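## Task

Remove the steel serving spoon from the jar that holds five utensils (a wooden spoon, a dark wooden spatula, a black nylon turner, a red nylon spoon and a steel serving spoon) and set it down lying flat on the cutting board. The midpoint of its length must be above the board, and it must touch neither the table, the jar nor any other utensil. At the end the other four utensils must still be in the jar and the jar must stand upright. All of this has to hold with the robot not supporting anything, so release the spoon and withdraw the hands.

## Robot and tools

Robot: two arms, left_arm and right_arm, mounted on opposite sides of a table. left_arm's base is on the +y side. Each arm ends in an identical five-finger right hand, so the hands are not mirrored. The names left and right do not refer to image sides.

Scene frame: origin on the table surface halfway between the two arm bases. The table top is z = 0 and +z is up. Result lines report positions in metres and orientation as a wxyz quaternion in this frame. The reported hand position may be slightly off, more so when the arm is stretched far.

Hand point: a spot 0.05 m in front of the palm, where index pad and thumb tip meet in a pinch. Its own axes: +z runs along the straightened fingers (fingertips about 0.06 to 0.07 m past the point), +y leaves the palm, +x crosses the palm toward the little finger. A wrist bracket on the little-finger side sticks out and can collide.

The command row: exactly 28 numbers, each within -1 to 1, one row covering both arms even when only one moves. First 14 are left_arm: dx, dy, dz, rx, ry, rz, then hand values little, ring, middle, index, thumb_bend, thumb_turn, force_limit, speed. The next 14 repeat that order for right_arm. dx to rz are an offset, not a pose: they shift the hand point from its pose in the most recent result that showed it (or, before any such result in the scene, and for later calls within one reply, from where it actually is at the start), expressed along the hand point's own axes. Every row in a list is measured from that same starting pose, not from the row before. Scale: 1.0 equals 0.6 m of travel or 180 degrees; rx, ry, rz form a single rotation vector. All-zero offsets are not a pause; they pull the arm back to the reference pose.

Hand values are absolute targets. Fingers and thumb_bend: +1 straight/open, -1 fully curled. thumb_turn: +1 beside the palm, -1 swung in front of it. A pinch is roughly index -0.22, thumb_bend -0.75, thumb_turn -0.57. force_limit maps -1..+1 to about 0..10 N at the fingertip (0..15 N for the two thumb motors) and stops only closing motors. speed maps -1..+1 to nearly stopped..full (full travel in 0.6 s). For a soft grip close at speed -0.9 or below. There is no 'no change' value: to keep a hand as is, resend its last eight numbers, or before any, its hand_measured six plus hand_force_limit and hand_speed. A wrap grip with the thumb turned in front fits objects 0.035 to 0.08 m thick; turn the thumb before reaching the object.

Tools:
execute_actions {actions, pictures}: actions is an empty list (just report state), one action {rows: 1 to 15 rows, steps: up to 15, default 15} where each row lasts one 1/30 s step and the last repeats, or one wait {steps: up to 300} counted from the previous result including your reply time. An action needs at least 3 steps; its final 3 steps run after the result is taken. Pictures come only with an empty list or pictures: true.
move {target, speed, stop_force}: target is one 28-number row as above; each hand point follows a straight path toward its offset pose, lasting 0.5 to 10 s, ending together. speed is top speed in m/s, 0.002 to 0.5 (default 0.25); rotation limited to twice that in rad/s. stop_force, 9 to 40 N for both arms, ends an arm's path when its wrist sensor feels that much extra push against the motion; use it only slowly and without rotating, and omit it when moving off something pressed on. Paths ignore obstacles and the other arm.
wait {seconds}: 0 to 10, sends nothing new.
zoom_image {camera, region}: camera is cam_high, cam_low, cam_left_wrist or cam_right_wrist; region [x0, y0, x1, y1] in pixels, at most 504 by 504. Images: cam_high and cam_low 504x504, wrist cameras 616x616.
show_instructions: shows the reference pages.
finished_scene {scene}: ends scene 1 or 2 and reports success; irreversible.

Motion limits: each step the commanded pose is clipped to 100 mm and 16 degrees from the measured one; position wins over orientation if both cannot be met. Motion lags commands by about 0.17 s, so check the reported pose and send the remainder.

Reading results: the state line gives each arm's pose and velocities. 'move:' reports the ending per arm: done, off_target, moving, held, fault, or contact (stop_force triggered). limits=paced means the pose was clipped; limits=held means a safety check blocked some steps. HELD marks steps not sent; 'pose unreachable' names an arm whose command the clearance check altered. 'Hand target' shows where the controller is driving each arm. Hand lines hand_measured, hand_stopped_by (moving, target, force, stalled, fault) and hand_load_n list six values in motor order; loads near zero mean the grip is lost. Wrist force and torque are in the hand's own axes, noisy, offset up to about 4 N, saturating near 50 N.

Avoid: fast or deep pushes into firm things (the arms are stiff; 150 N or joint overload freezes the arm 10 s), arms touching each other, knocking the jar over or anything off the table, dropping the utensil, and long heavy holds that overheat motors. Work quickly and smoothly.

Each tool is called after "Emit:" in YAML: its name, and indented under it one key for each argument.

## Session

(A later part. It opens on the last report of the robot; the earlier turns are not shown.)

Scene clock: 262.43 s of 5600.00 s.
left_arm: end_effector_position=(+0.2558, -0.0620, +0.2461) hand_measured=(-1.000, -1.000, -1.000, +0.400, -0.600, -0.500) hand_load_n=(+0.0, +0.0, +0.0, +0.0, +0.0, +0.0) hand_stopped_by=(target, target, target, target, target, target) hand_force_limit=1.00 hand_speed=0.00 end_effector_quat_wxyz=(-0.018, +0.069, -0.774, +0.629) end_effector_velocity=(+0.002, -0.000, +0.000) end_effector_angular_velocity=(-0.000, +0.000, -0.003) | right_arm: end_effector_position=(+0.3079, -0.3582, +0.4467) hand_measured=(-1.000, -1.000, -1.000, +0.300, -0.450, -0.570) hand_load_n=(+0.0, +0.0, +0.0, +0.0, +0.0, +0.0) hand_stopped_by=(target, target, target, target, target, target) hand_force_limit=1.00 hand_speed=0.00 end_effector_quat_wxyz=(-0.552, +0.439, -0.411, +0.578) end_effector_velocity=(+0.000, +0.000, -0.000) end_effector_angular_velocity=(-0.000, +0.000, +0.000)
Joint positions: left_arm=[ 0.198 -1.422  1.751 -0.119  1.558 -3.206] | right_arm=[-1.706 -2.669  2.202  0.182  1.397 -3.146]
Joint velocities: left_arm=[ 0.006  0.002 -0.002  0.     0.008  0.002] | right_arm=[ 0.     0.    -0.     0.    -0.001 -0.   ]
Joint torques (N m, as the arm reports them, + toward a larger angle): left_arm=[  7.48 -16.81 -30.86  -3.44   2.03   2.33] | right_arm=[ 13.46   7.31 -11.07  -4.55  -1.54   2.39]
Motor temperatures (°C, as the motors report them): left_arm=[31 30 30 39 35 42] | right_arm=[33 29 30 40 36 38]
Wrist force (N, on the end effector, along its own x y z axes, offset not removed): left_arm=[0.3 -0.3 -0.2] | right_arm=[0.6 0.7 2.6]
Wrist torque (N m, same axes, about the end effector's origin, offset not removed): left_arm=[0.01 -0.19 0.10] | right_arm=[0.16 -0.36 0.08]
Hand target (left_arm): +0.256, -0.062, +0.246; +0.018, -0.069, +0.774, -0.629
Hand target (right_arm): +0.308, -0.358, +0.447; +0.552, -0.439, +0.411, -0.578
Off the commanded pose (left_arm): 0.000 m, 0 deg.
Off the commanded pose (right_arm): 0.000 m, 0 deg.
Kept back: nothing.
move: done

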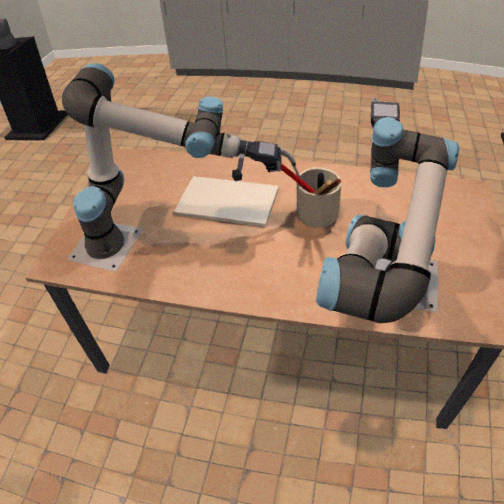

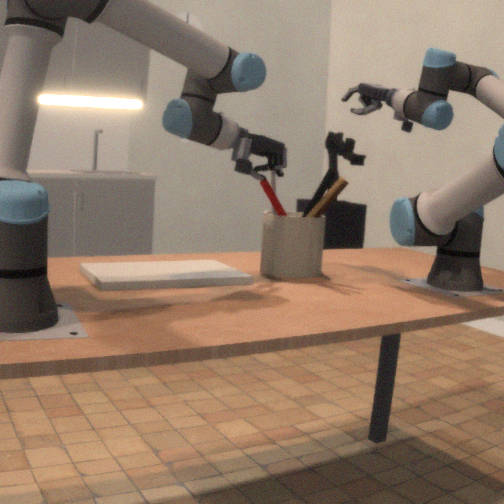

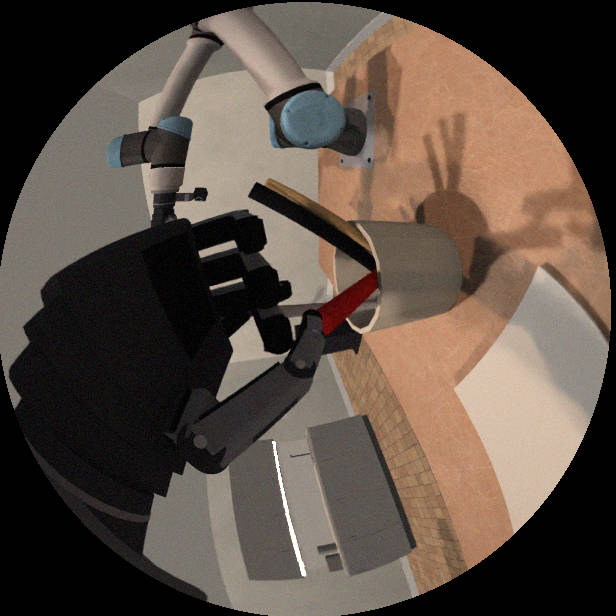

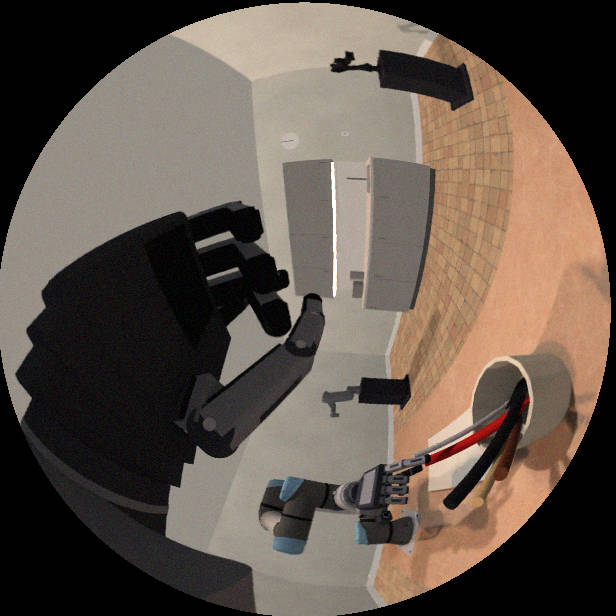

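Emit:
execute_actions:
  actions:
    - {"rows":[[0,0,0,0,0,0,-1,-1,-1,-0.5,-0.7,-0.5,1,-0.8,0,0,0,0,0,0,-1,-1,-1,0.3,-0.45,-0.57,1.0,0]],"steps":5}

Emit:
wait:
  seconds: 3

Scene clock: 265.80 s of 5600.00 s.
left_arm: end_effector_position=(+0.2562, -0.0620, +0.2461) hand_measured=(-1.000, -1.000, -1.000, +0.400, -0.600, -0.500) hand_load_n=(+0.0, +0.0, +0.0, +0.0, +0.0, +0.0) hand_stopped_by=(target, target, target, moving, moving, target) hand_force_limit=1.00 hand_speed=-0.80 end_effector_quat_wxyz=(-0.018, +0.069, -0.774, +0.629) end_effector_velocity=(+0.001, +0.000, -0.000) end_effector_angular_velocity=(+0.000, +0.001, +0.002) | right_arm: end_effector_position=(+0.3079, -0.3582, +0.4467) hand_measured=(-1.000, -1.000, -1.000, +0.300, -0.450, -0.570) hand_load_n=(+0.0, +0.0, +0.0, +0.0, +0.0, +0.0) hand_stopped_by=(target, target, target, target, target, target) hand_force_limit=1.00 hand_speed=0.00 end_effector_quat_wxyz=(-0.552, +0.439, -0.411, +0.578) end_effector_velocity=(+0.000, +0.000, -0.000) end_effector_angular_velocity=(-0.000, +0.000, +0.001)
Joint positions: left_arm=[ 0.199 -1.422  1.751 -0.119  1.559 -3.206] | right_arm=[-1.706 -2.669  2.202  0.182  1.397 -3.146]
Joint velocities: left_arm=[ 0.001 -0.     0.001 -0.    -0.001 -0.001] | right_arm=[ 0.     0.001 -0.    -0.    -0.001  0.   ]
Joint torques (N m, as the arm reports them, + toward a larger angle): left_arm=[ -6.77 -21.91 -26.93  -3.27   0.65   2.03] | right_arm=[ 12.9    6.55 -11.42  -4.69  -1.47   2.55]
Motor temperatures (°C, as the motors report them): left_arm=[31 30 30 39 35 42] | right_arm=[33 29 30 40 36 38]
Wrist force (N, on the end effector, along its own x y z axes, offset not removed): left_arm=[1.9 -2.4 1.3] | right_arm=[3.9 0.6 2.5]
Wrist torque (N m, same axes, about the end effector's origin, offset not removed): left_arm=[-0.24 -0.48 0.10] | right_arm=[0.16 -0.82 0.24]
Steps of this call (steps 1 to 90: nothing new was sent; then 0.30 s passed at rest; steps 91 to 92: the first 2 steps of this action). Readings (end_effector_position | what the end effector reports):
91: left_arm (+0.2562, -0.0620, +0.2461) | right_arm (+0.3079, -0.3582, +0.4467) | left_arm hand_measured=(-1.000, -1.000, -1.000, +0.400, -0.600, -0.500) hand_load_n=(+0.0, +0.0, +0.0, +0.0, +0.0, +0.0) hand_stopped_by=(target, target, target, moving, moving, target) hand_force_limit=1.00 hand_speed=-0.80 | right_arm hand_measured=(-1.000, -1.000, -1.000, +0.300, -0.450, -0.570) hand_load_n=(+0.0, +0.0, +0.0, +0.0, +0.0, +0.0) hand_stopped_by=(target, target, target, target, target, target) hand_force_limit=1.00 hand_speed=0.00
92: the state above

Scene clock: 268.90 s of 5600.00 s.
left_arm: end_effector_position=(+0.2558, -0.0620, +0.2461) hand_measured=(-1.000, -1.000, -1.000, -0.240, -0.700, -0.500) hand_load_n=(+0.0, +0.0, +0.0, +9.5, +1.0, -0.5) hand_stopped_by=(target, target, target, force, target, target) hand_force_limit=1.00 hand_speed=-0.80 end_effector_quat_wxyz=(-0.018, +0.069, -0.774, +0.629) end_effector_velocity=(+0.000, +0.000, +0.000) end_effector_angular_velocity=(-0.001, +0.002, +0.001) | right_arm: end_effector_position=(+0.3079, -0.3582, +0.4467) hand_measured=(-1.000, -1.000, -1.000, +0.300, -0.450, -0.570) hand_load_n=(+0.0, +0.0, +0.0, +0.0, +0.0, +0.0) hand_stopped_by=(target, target, target, target, target, target) hand_force_limit=1.00 hand_speed=0.00 end_effector_quat_wxyz=(-0.552, +0.439, -0.411, +0.578) end_effector_velocity=(+0.000, -0.000, -0.000) end_effector_angular_velocity=(-0.000, +0.000, -0.001)
Joint positions: left_arm=[ 0.198 -1.422  1.751 -0.119  1.558 -3.206] | right_arm=[-1.706 -2.669  2.202  0.182  1.397 -3.146]
Joint velocities: left_arm=[ 0.001 -0.    -0.    -0.     0.001 -0.002] | right_arm=[-0.002  0.     0.     0.    -0.001 -0.   ]
Joint torques (N m, as the arm reports them, + toward a larger angle): left_arm=[ -4.89 -39.15 -17.11  -1.53  -1.91  -2.13] | right_arm=[ 13.19   7.35 -11.62  -4.75  -1.45   2.28]
Motor temperatures (°C, as the motors report them): left_arm=[31 30 30 39 35 42] | right_arm=[33 29 30 40 36 38]
Wrist force (N, on the end effector, along its own x y z axes, offset not removed): left_arm=[-0.5 -1.3 0.3] | right_arm=[0.5 2.9 3.9]
Wrist torque (N m, same axes, about the end effector's origin, offset not removed): left_arm=[-0.08 -0.10 0.01] | right_arm=[0.34 -0.24 0.01]
Hand target (left_arm): +0.256, -0.062, +0.246; +0.018, -0.069, +0.774, -0.629
Hand target (right_arm): +0.308, -0.358, +0.447; +0.552, -0.439, +0.411, -0.578
Off the commanded pose (left_arm): 0.000 m, 0 deg.
Off the commanded pose (right_arm): 0.000 m, 0 deg.
Kept back: nothing.
Steps of this call (steps 1 to 3: the last 3 steps of your previous action; steps 4 to 93: nothing new was sent). Readings (end_effector_position | what the end effector reports):
1: left_arm (+0.2562, -0.0620, +0.2461) | right_arm (+0.3079, -0.3582, +0.4467) | left_arm hand_measured=(-1.000, -1.000, -1.000, +0.400, -0.600, -0.500) hand_load_n=(+0.0, +0.0, +0.0, +0.0, +0.0, +0.0) hand_stopped_by=(target, target, target, moving, moving, target) hand_force_limit=1.00 hand_speed=-0.80 | right_arm hand_measured=(-1.000, -1.000, -1.000, +0.300, -0.450, -0.570) hand_load_n=(+0.0, +0.0, +0.0, +0.0, +0.0, +0.0) hand_stopped_by=(target, target, target, target, target, target) hand_force_limit=1.00 hand_speed=0.00
2: left_arm (+0.2561, -0.0620, +0.2461) | right_arm (+0.3079, -0.3582, +0.4467) | left_arm hand_measured=(-1.000, -1.000, -1.000, +0.390, -0.606, -0.500) hand_load_n=(+0.0, +0.0, +0.0, +0.0, +0.0, +0.0) hand_stopped_by=(target, target, target, moving, moving, target) hand_force_limit=1.00 hand_speed=-0.80 | right_arm hand_measured=(-1.000, -1.000, -1.000, +0.300, -0.450, -0.570) hand_load_n=(+0.0, +0.0, +0.0, +0.0, +0.0, +0.0) hand_stopped_by=(target, target, target, target, target, target) hand_force_limit=1.00 hand_speed=0.00
4: left_arm (+0.2560, -0.0621, +0.2461) | right_arm (+0.3079, -0.3582, +0.4467) | left_arm hand_measured=(-1.000, -1.000, -1.000, +0.368, -0.620, -0.500) hand_load_n=(+0.0, +0.0, +0.0, +0.0, +0.0, +0.0) hand_stopped_by=(target, target, target, moving, moving, target) hand_force_limit=1.00 hand_speed=-0.80 | right_arm hand_measured=(-1.000, -1.000, -1.000, +0.300, -0.450, -0.570) hand_load_n=(+0.0, +0.0, +0.0, +0.0, +0.0, +0.0) hand_stopped_by=(target, target, target, target, target, target) hand_force_limit=1.00 hand_speed=0.00
8: left_arm (+0.2559, -0.0621, +0.2460) | right_arm (+0.3079, -0.3582, +0.4467) | left_arm hand_measured=(-1.000, -1.000, -1.000, +0.324, -0.648, -0.500) hand_load_n=(+0.0, +0.0, +0.0, +0.0, +0.0, +0.0) hand_stopped_by=(target, target, target, moving, moving, target) hand_force_limit=1.00 hand_speed=-0.80 | right_arm hand_measured=(-1.000, -1.000, -1.000, +0.300, -0.450, -0.570) hand_load_n=(+0.0, +0.0, +0.0, +0.0, +0.0, +0.0) hand_stopped_by=(target, target, target, target, target, target) hand_force_limit=1.00 hand_speed=0.00
93: the state above

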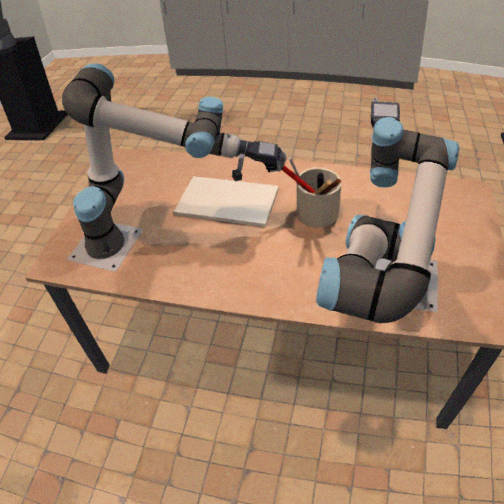

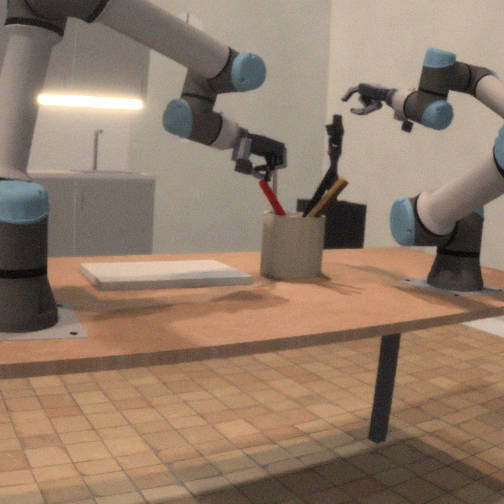

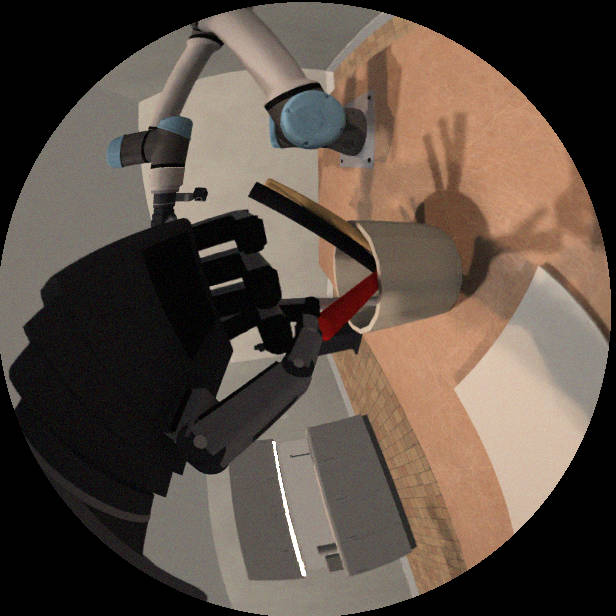

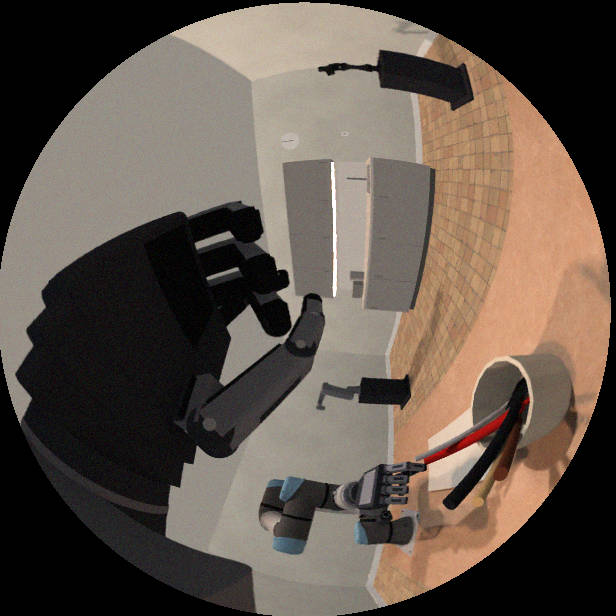

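Emit:
zoom_image:
  camera: "cam_high"
  region: [220,130,360,240]

Emit:
zoom_image:
  camera: "cam_low"
  region: [210,120,350,240]

Region (220, 130, 360, 240) of cam_high's 504x504 image, scaled by 3.600, with more detail than that image has; it fills the top 396 rows of this view, and the rest is white.

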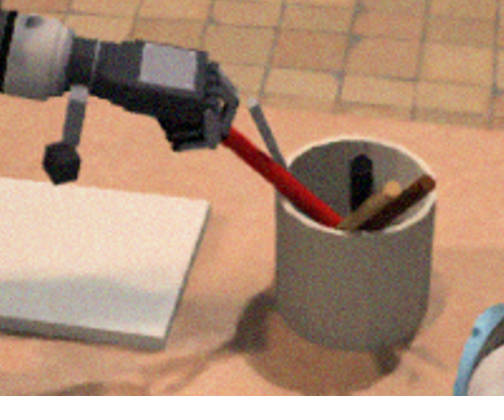

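Region (210, 120, 350, 240) of cam_low's 504x504 image, scaled by 3.600, with more detail than that image has; it fills the top 432 rows of this view, and the rest is white.

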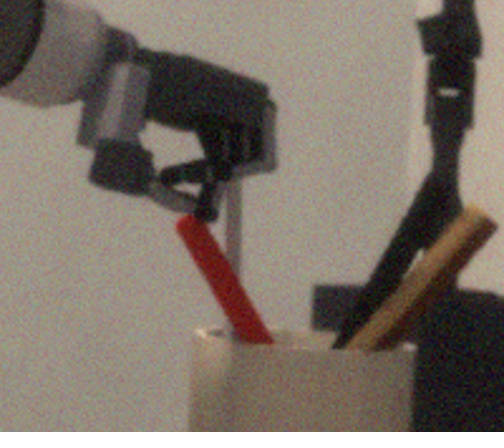

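Emit:
execute_actions:
  actions:
    - {"rows":[[0,0,0,0,0,0,-1,-1,-1,0.4,-0.6,-0.5,1,0,0,0,0,0,0,0,-1,-1,-1,0.3,-0.45,-0.57,1.0,0]],"steps":15}

Emit:
move:
  target: [-0.027,0,0,0,0,0,-1,-1,-1,0.4,-0.6,-0.5,1,0,0,0,0,0,0,0,-1,-1,-1,0.3,-0.45,-0.57,1.0,0]
  speed: 0.015

Emit:
zoom_image:
  camera: "cam_high"
  region: [220,130,360,240]

Emit:
zoom_image:
  camera: "cam_low"
  region: [210,120,350,240]

Emit:
zoom_image:
  camera: "cam_left_wrist"
  region: [200,200,450,400]

Scene clock: 269.67 s of 5600.00 s.
left_arm: end_effector_position=(+0.2558, -0.0620, +0.2461) hand_measured=(-1.000, -1.000, -1.000, +0.254, -0.600, -0.500) hand_load_n=(+0.0, +0.0, +0.0, -0.5, +0.0, +0.0) hand_stopped_by=(target, target, target, moving, target, target) hand_force_limit=1.00 hand_speed=0.00 end_effector_quat_wxyz=(-0.018, +0.069, -0.774, +0.629) end_effector_velocity=(+0.001, +0.000, -0.000) end_effector_angular_velocity=(-0.000, -0.001, +0.001) | right_arm: end_effector_position=(+0.3079, -0.3582, +0.4467) hand_measured=(-1.000, -1.000, -1.000, +0.300, -0.450, -0.570) hand_load_n=(+0.0, +0.0, +0.0, +0.0, +0.0, +0.0) hand_stopped_by=(target, target, target, target, target, target) hand_force_limit=1.00 hand_speed=0.00 end_effector_quat_wxyz=(-0.552, +0.439, -0.411, +0.578) end_effector_velocity=(+0.000, -0.000, +0.000) end_effector_angular_velocity=(+0.001, -0.001, -0.001)
Joint positions: left_arm=[ 0.198 -1.422  1.751 -0.119  1.558 -3.206] | right_arm=[-1.706 -2.669  2.202  0.182  1.397 -3.146]
Joint velocities: left_arm=[ 0.002  0.001 -0.    -0.001  0.001  0.001] | right_arm=[-0.001 -0.    -0.    -0.    -0.     0.001]
Joint torques (N m, as the arm reports them, + toward a larger angle): left_arm=[ -4.34 -39.26 -16.58  -1.31  -1.66  -1.99] | right_arm=[ 12.92   8.04 -11.24  -4.57  -1.61   2.41]
Motor temperatures (°C, as the motors report them): left_arm=[31 30 30 39 35 42] | right_arm=[33 29 30 40 36 38]
Wrist force (N, on the end effector, along its own x y z axes, offset not removed): left_arm=[-0.2 -1.4 0.8] | right_arm=[1.2 3.4 3.4]
Wrist torque (N m, same axes, about the end effector's origin, offset not removed): left_arm=[-0.29 -0.24 0.03] | right_arm=[0.38 -0.41 0.11]
Steps of this call (steps 1 to 11: nothing new was sent; steps 12 to 23: the first 12 steps of this action). Readings (end_effector_position | what the end effector reports):
12: left_arm (+0.2558, -0.0620, +0.2461) | right_arm (+0.3079, -0.3582, +0.4467) | left_arm hand_measured=(-1.000, -1.000, -1.000, -0.240, -0.700, -0.500) hand_load_n=(+0.0, +0.0, +0.0, +9.5, +1.0, -0.5) hand_stopped_by=(target, target, target, moving, moving, target) hand_force_limit=1.00 hand_speed=0.00 | right_arm hand_measured=(-1.000, -1.000, -1.000, +0.300, -0.450, -0.570) hand_load_n=(+0.0, +0.0, +0.0, +0.0, +0.0, +0.0) hand_stopped_by=(target, target, target, target, target, target) hand_force_limit=1.00 hand_speed=0.00
13: left_arm (+0.2558, -0.0620, +0.2461) | right_arm (+0.3079, -0.3582, +0.4467) | left_arm hand_measured=(-1.000, -1.000, -1.000, -0.240, -0.700, -0.500) hand_load_n=(+0.0, +0.0, +0.0, +9.5, +1.0, -0.5) hand_stopped_by=(target, target, target, moving, moving, target) hand_force_limit=1.00 hand_speed=0.00 | right_arm hand_measured=(-1.000, -1.000, -1.000, +0.300, -0.450, -0.570) hand_load_n=(+0.0, +0.0, +0.0, +0.0, +0.0, +0.0) hand_stopped_by=(target, target, target, target, target, target) hand_force_limit=1.00 hand_speed=0.00
15: left_arm (+0.2558, -0.0620, +0.2461) | right_arm (+0.3079, -0.3582, +0.4467) | left_arm hand_measured=(-1.000, -1.000, -1.000, -0.190, -0.668, -0.500) hand_load_n=(+0.0, +0.0, +0.0, +0.0, +0.0, +0.0) hand_stopped_by=(target, target, target, moving, moving, target) hand_force_limit=1.00 hand_speed=0.00 | right_arm hand_measured=(-1.000, -1.000, -1.000, +0.300, -0.450, -0.570) hand_load_n=(+0.0, +0.0, +0.0, +0.0, +0.0, +0.0) hand_stopped_by=(target, target, target, target, target, target) hand_force_limit=1.00 hand_speed=0.00
19: left_arm (+0.2558, -0.0620, +0.2461) | right_arm (+0.3079, -0.3582, +0.4467) | left_arm hand_measured=(-1.000, -1.000, -1.000, +0.032, -0.600, -0.500) hand_load_n=(+0.0, +0.0, +0.0, +0.0, +0.0, +0.0) hand_stopped_by=(target, target, target, moving, moving, target) hand_force_limit=1.00 hand_speed=0.00 | right_arm hand_measured=(-1.000, -1.000, -1.000, +0.300, -0.450, -0.570) hand_load_n=(+0.0, +0.0, +0.0, +0.0, +0.0, +0.0) hand_stopped_by=(target, target, target, target, target, target) hand_force_limit=1.00 hand_speed=0.00
23: the state above

Scene clock: 271.30 s of 5600.00 s.
left_arm: end_effector_position=(+0.2715, -0.0600, +0.2452) hand_measured=(-1.000, -1.000, -1.000, +0.400, -0.600, -0.500) hand_load_n=(+0.0, +0.0, +0.0, +0.0, +0.0, +0.0) hand_stopped_by=(target, target, target, target, target, target) hand_force_limit=1.00 hand_speed=0.00 end_effector_quat_wxyz=(-0.018, +0.069, -0.774, +0.629) end_effector_velocity=(+0.002, +0.000, -0.001) end_effector_angular_velocity=(+0.001, +0.001, -0.001) | right_arm: end_effector_position=(+0.3079, -0.3582, +0.4467) hand_measured=(-1.000, -1.000, -1.000, +0.300, -0.450, -0.570) hand_load_n=(+0.0, +0.0, +0.0, +0.0, +0.0, +0.0) hand_stopped_by=(target, target, target, target, target, target) hand_force_limit=1.00 hand_speed=0.00 end_effector_quat_wxyz=(-0.552, +0.439, -0.411, +0.578) end_effector_velocity=(+0.000, -0.000, -0.000) end_effector_angular_velocity=(+0.000, +0.000, -0.000)
Joint positions: left_arm=[ 0.236 -1.41   1.739 -0.12   1.595 -3.198] | right_arm=[-1.706 -2.669  2.202  0.182  1.397 -3.146]
Joint velocities: left_arm=[ 0.006  0.003 -0.002  0.     0.007  0.001] | right_arm=[-0. -0.  0. -0. -0.  0.]
Joint torques (N m, as the arm reports them, + toward a larger angle): left_arm=[  6.36 -17.06 -30.93  -3.5    2.28   2.38] | right_arm=[ 13.8    7.45 -10.82  -4.68  -1.61   2.54]
Motor temperatures (°C, as the motors report them): left_arm=[31 30 30 39 35 42] | right_arm=[33 29 30 40 36 38]
Wrist force (N, on the end effector, along its own x y z axes, offset not removed): left_arm=[-1.1 0.0 0.6] | right_arm=[1.7 2.1 3.1]
Wrist torque (N m, same axes, about the end effector's origin, offset not removed): left_arm=[-0.06 -0.09 0.01] | right_arm=[0.26 -0.56 0.12]
Hand target (left_arm): +0.272, -0.060, +0.245; +0.018, -0.069, +0.774, -0.629
Hand target (right_arm): +0.308, -0.358, +0.447; +0.552, -0.439, +0.411, -0.578
Off your previous action's commanded pose (left_arm): 0.000 m, 0 deg at its last step (step 3 of this call).
Off your previous action's commanded pose (right_arm): 0.000 m, 0 deg at its last step (step 3 of this call).
Off the commanded pose (left_arm): 0.000 m, 0 deg.
Off the commanded pose (right_arm): 0.000 m, 0 deg.
Kept back: nothing.
move: done

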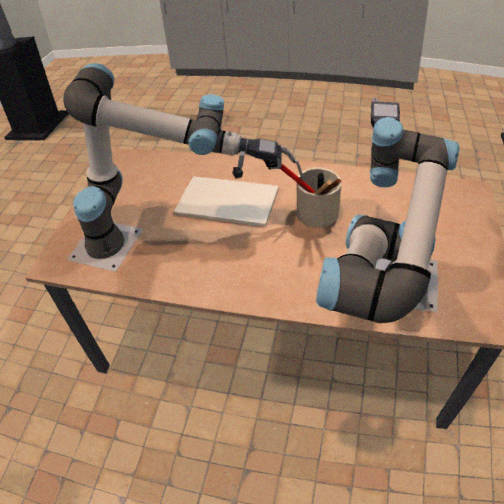

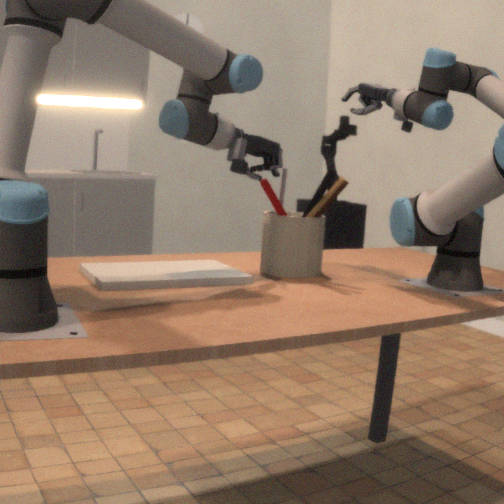

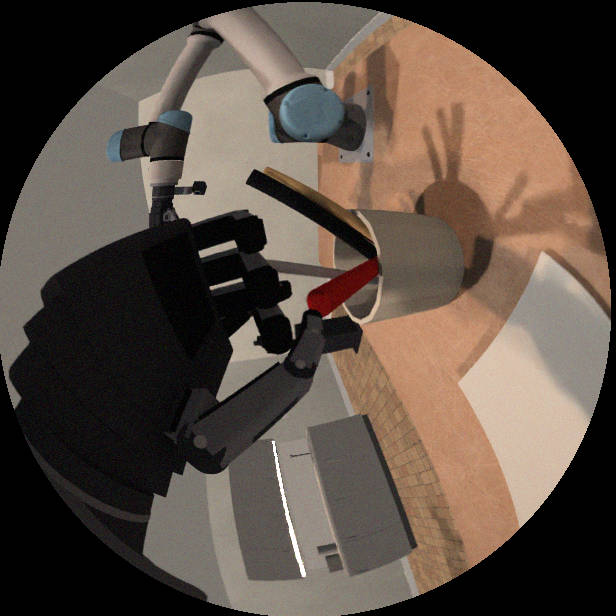

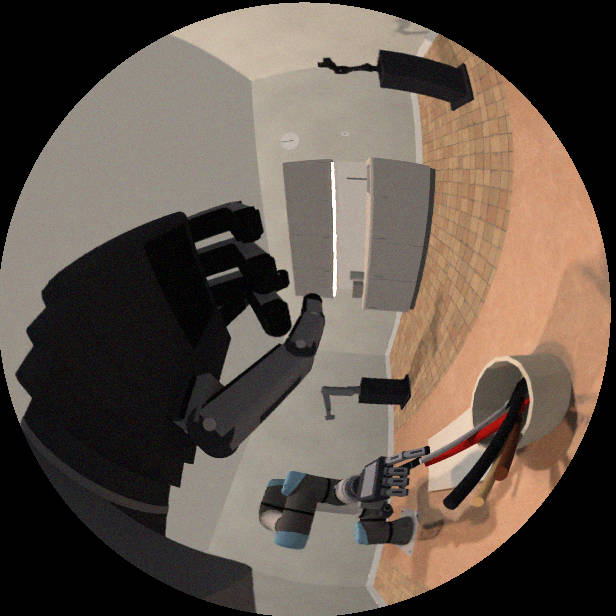

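Region (220, 130, 360, 240) of cam_high's 504x504 image, scaled by 3.600, with more detail than that image has; it fills the top 396 rows of this view, and the rest is white.

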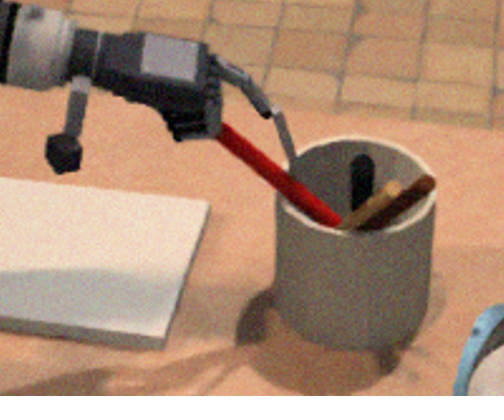

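Region (210, 120, 350, 240) of cam_low's 504x504 image, scaled by 3.600, with more detail than that image has; it fills the top 432 rows of this view, and the rest is white.

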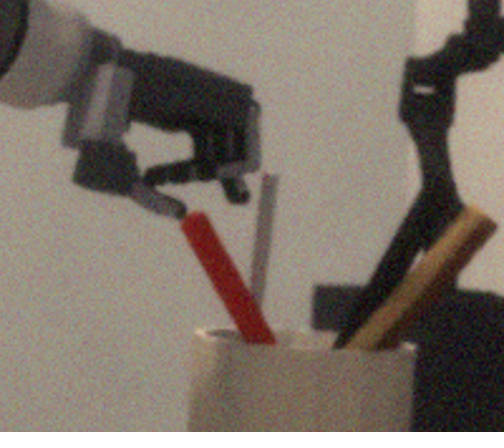

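Region (200, 200, 450, 400) of cam_left_wrist's 616x616 image, scaled by 2.016, with more detail than that image has; it fills the top 403 rows of this view, and the rest is white.

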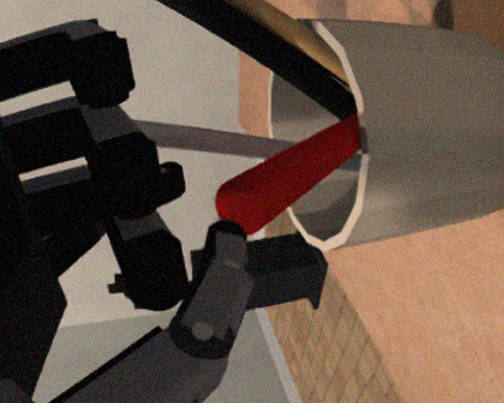

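Emit:
move:
  target: [0,-0.075,-0.016,0,0,0,-1,-1,-1,0.4,-0.6,-0.5,1,0,0,0,0,0,0,0,-1,-1,-1,0.3,-0.45,-0.57,1.0,0]
  speed: 0.04

Emit:
move:
  target: [0.005,-0.009,0.04,0,0,0,-1,-1,-1,0.4,-0.6,-0.5,1,0,0,0,0,0,0,0,-1,-1,-1,0.3,-0.45,-0.57,1.0,0]
  speed: 0.04

Emit:
zoom_image:
  camera: "cam_high"
  region: [220,130,360,240]

Emit:
zoom_image:
  camera: "cam_low"
  region: [210,120,350,240]

Emit:
zoom_image:
  camera: "cam_left_wrist"
  region: [200,200,450,400]

Scene clock: 273.10 s of 5600.00 s.
left_arm: end_effector_position=(+0.2743, -0.0596, +0.2908) hand_measured=(-1.000, -1.000, -1.000, +0.400, -0.600, -0.500) hand_load_n=(+0.0, +0.0, +0.0, +0.0, +0.0, +0.0) hand_stopped_by=(target, target, target, target, target, target) hand_force_limit=1.00 hand_speed=0.00 end_effector_quat_wxyz=(-0.018, +0.069, -0.774, +0.629) end_effector_velocity=(+0.000, +0.000, +0.003) end_effector_angular_velocity=(-0.000, +0.002, +0.001) | right_arm: end_effector_position=(+0.3079, -0.3582, +0.4467) hand_measured=(-1.000, -1.000, -1.000, +0.300, -0.450, -0.570) hand_load_n=(+0.0, +0.0, +0.0, +0.0, +0.0, +0.0) hand_stopped_by=(target, target, target, target, target, target) hand_force_limit=1.00 hand_speed=0.00 end_effector_quat_wxyz=(-0.552, +0.439, -0.411, +0.578) end_effector_velocity=(+0.000, -0.000, +0.000) end_effector_angular_velocity=(+0.002, +0.000, -0.001)
Joint positions: left_arm=[ 0.242 -1.437  1.65  -0.004  1.601 -3.196] | right_arm=[-1.706 -2.669  2.202  0.182  1.397 -3.146]
Joint velocities: left_arm=[ 0.    -0.002 -0.005  0.007 -0.001 -0.002] | right_arm=[-0.     0.    -0.     0.     0.001  0.001]
Joint torques (N m, as the arm reports them, + toward a larger angle): left_arm=[  7.39 -40.31 -29.6    1.43   2.29   2.28] | right_arm=[ 14.14   7.88 -11.02  -4.47  -1.59   2.47]
Motor temperatures (°C, as the motors report them): left_arm=[31 30 30 39 35 42] | right_arm=[33 29 30 40 36 38]
Wrist force (N, on the end effector, along its own x y z axes, offset not removed): left_arm=[-0.5 -0.5 0.9] | right_arm=[1.2 2.8 2.3]
Wrist torque (N m, same axes, about the end effector's origin, offset not removed): left_arm=[-0.11 -0.17 0.00] | right_arm=[0.47 -0.33 0.01]
Hand target (left_arm): +0.274, -0.060, +0.291; +0.018, -0.069, +0.774, -0.629
Hand target (right_arm): +0.308, -0.358, +0.447; +0.552, -0.439, +0.411, -0.578
Off the commanded pose (left_arm): 0.000 m, 0 deg.
Off the commanded pose (right_arm): 0.000 m, 0 deg.
Kept back: nothing.
move: done

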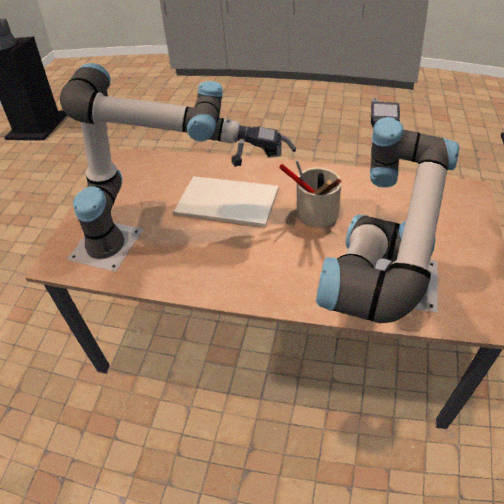

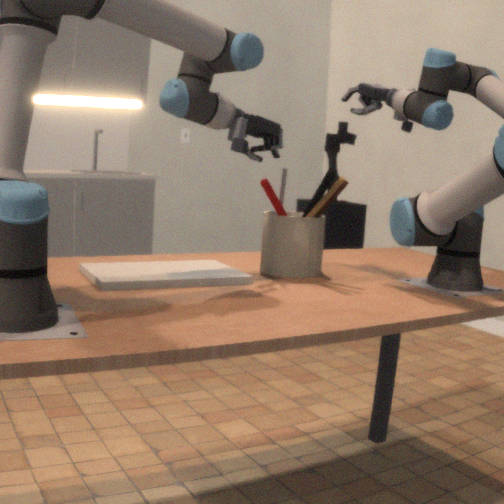

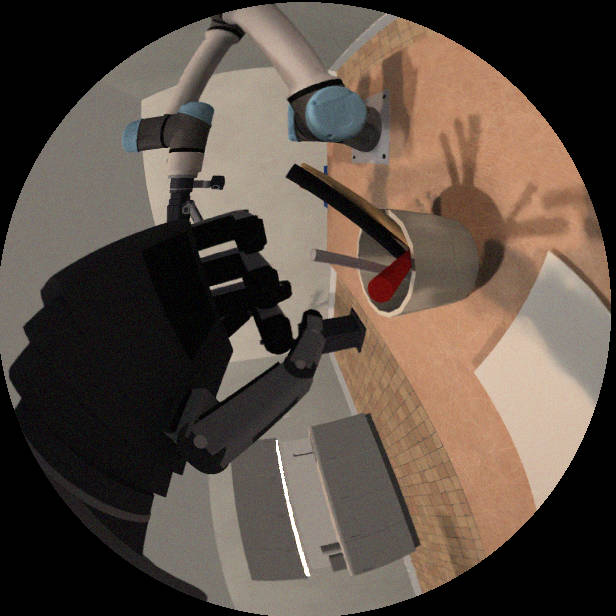

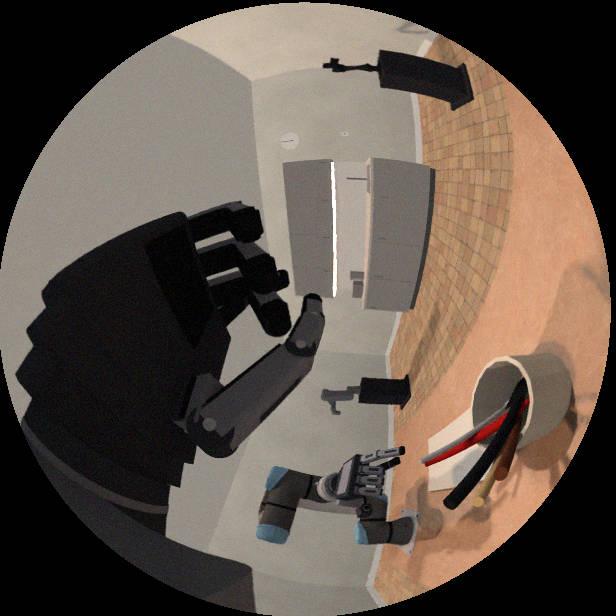

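Scene clock: 274.17 s of 5600.00 s.
left_arm: end_effector_position=(+0.2745, -0.0841, +0.2912) hand_measured=(-1.000, -1.000, -1.000, +0.400, -0.600, -0.500) hand_load_n=(+0.0, +0.0, +0.0, +0.0, +0.0, +0.0) hand_stopped_by=(target, target, target, target, target, target) hand_force_limit=1.00 hand_speed=0.00 end_effector_quat_wxyz=(-0.018, +0.069, -0.774, +0.629) end_effector_velocity=(+0.001, -0.002, -0.000) end_effector_angular_velocity=(+0.001, +0.000, +0.001) | right_arm: end_effector_position=(+0.3079, -0.3582, +0.4467) hand_measured=(-1.000, -1.000, -1.000, +0.300, -0.450, -0.570) hand_load_n=(+0.0, +0.0, +0.0, +0.0, +0.0, +0.0) hand_stopped_by=(target, target, target, target, target, target) hand_force_limit=1.00 hand_speed=0.00 end_effector_quat_wxyz=(-0.552, +0.439, -0.411, +0.578) end_effector_velocity=(-0.000, +0.000, +0.000) end_effector_angular_velocity=(+0.001, -0.000, +0.002)
Joint positions: left_arm=[ 0.235 -1.384  1.586  0.007  1.594 -3.198] | right_arm=[-1.706 -2.669  2.202  0.182  1.397 -3.146]
Joint velocities: left_arm=[ 0.001  0.005 -0.006  0.002  0.    -0.   ] | right_arm=[ 0.001 -0.    -0.     0.    -0.     0.001]
Joint torques (N m, as the arm reports them, + toward a larger angle): left_arm=[ -8.42 -22.   -30.56   1.41  -2.04  -2.19] | right_arm=[ 14.7    6.61 -11.57  -4.58  -1.56   2.32]
Motor temperatures (°C, as the motors report them): left_arm=[31 30 30 39 35 42] | right_arm=[33 29 30 40 36 38]
Wrist force (N, on the end effector, along its own x y z axes, offset not removed): left_arm=[0.1 -1.3 0.2] | right_arm=[-0.1 4.2 1.2]
Wrist torque (N m, same axes, about the end effector's origin, offset not removed): left_arm=[-0.15 -0.21 0.07] | right_arm=[0.80 -0.20 0.06]
Hand target (left_arm): +0.275, -0.084, +0.291; +0.018, -0.069, +0.774, -0.629
Hand target (right_arm): +0.308, -0.358, +0.447; +0.552, -0.439, +0.411, -0.578
Off the commanded pose (left_arm): 0.000 m, 0 deg.
Off the commanded pose (right_arm): 0.000 m, 0 deg.
Kept back: nothing.
move: done

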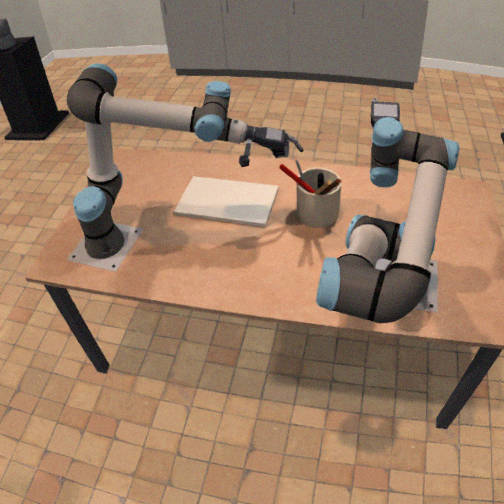

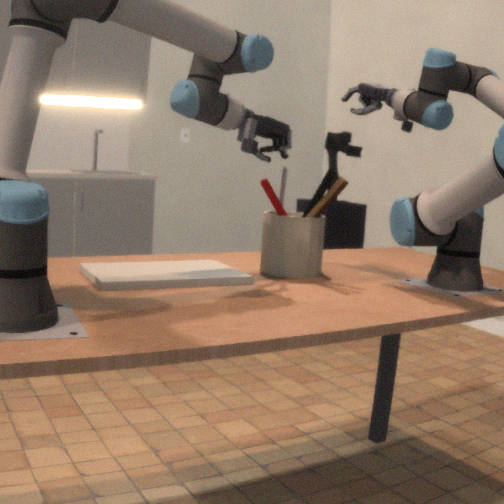

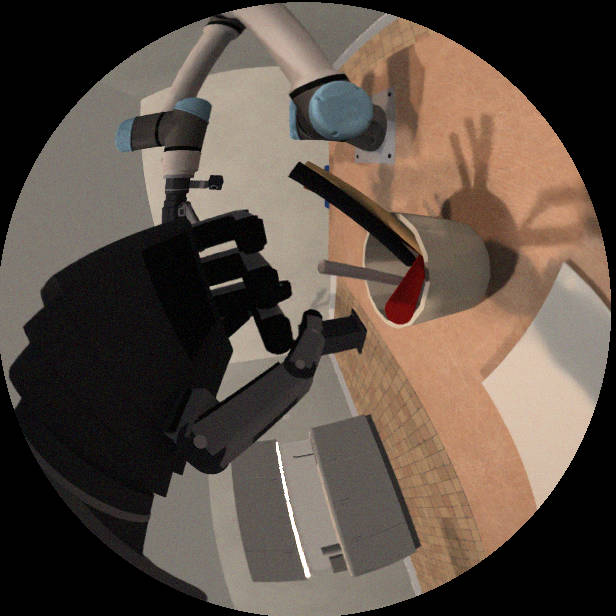

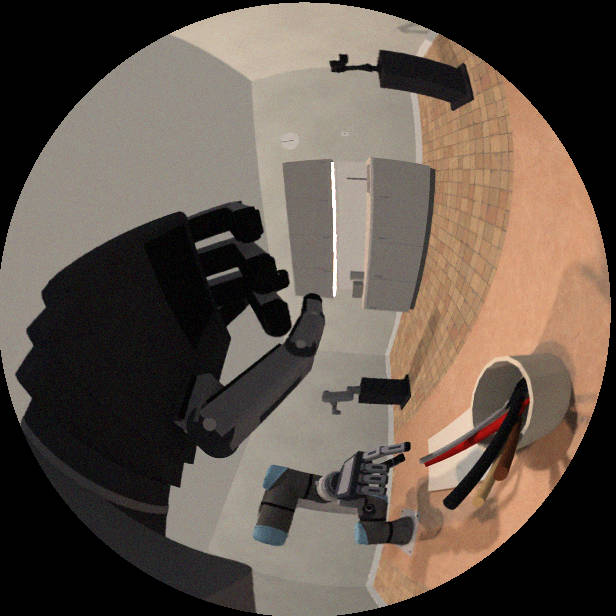

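Region (220, 130, 360, 240) of cam_high's 504x504 image, scaled by 3.600, with more detail than that image has; it fills the top 396 rows of this view, and the rest is white.

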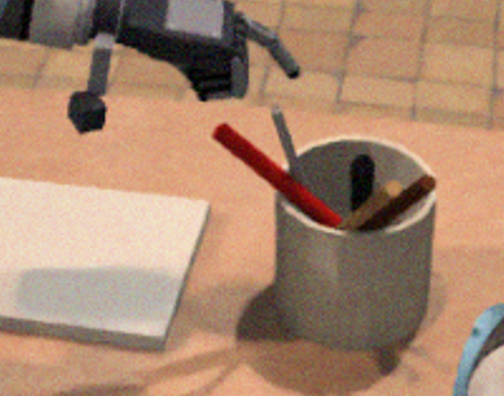

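Region (210, 120, 350, 240) of cam_low's 504x504 image, scaled by 3.600, with more detail than that image has; it fills the top 432 rows of this view, and the rest is white.

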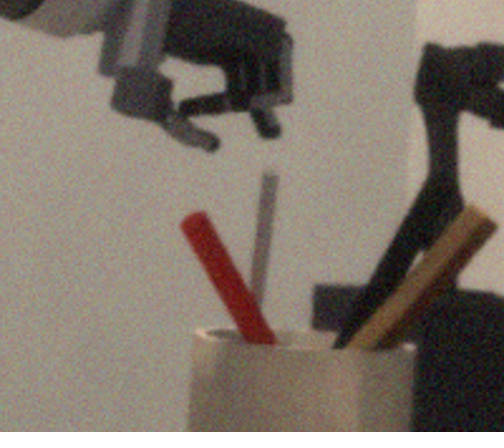

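Region (200, 200, 450, 400) of cam_left_wrist's 616x616 image, scaled by 2.016, with more detail than that image has; it fills the top 403 rows of this view, and the rest is white.

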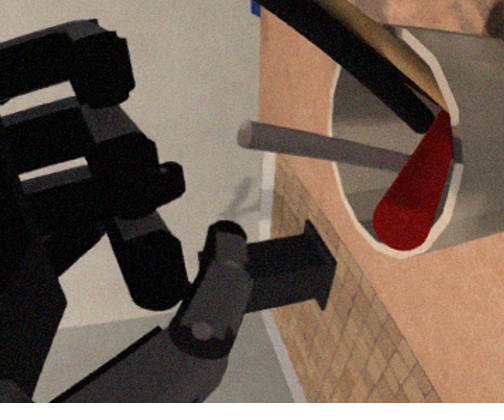

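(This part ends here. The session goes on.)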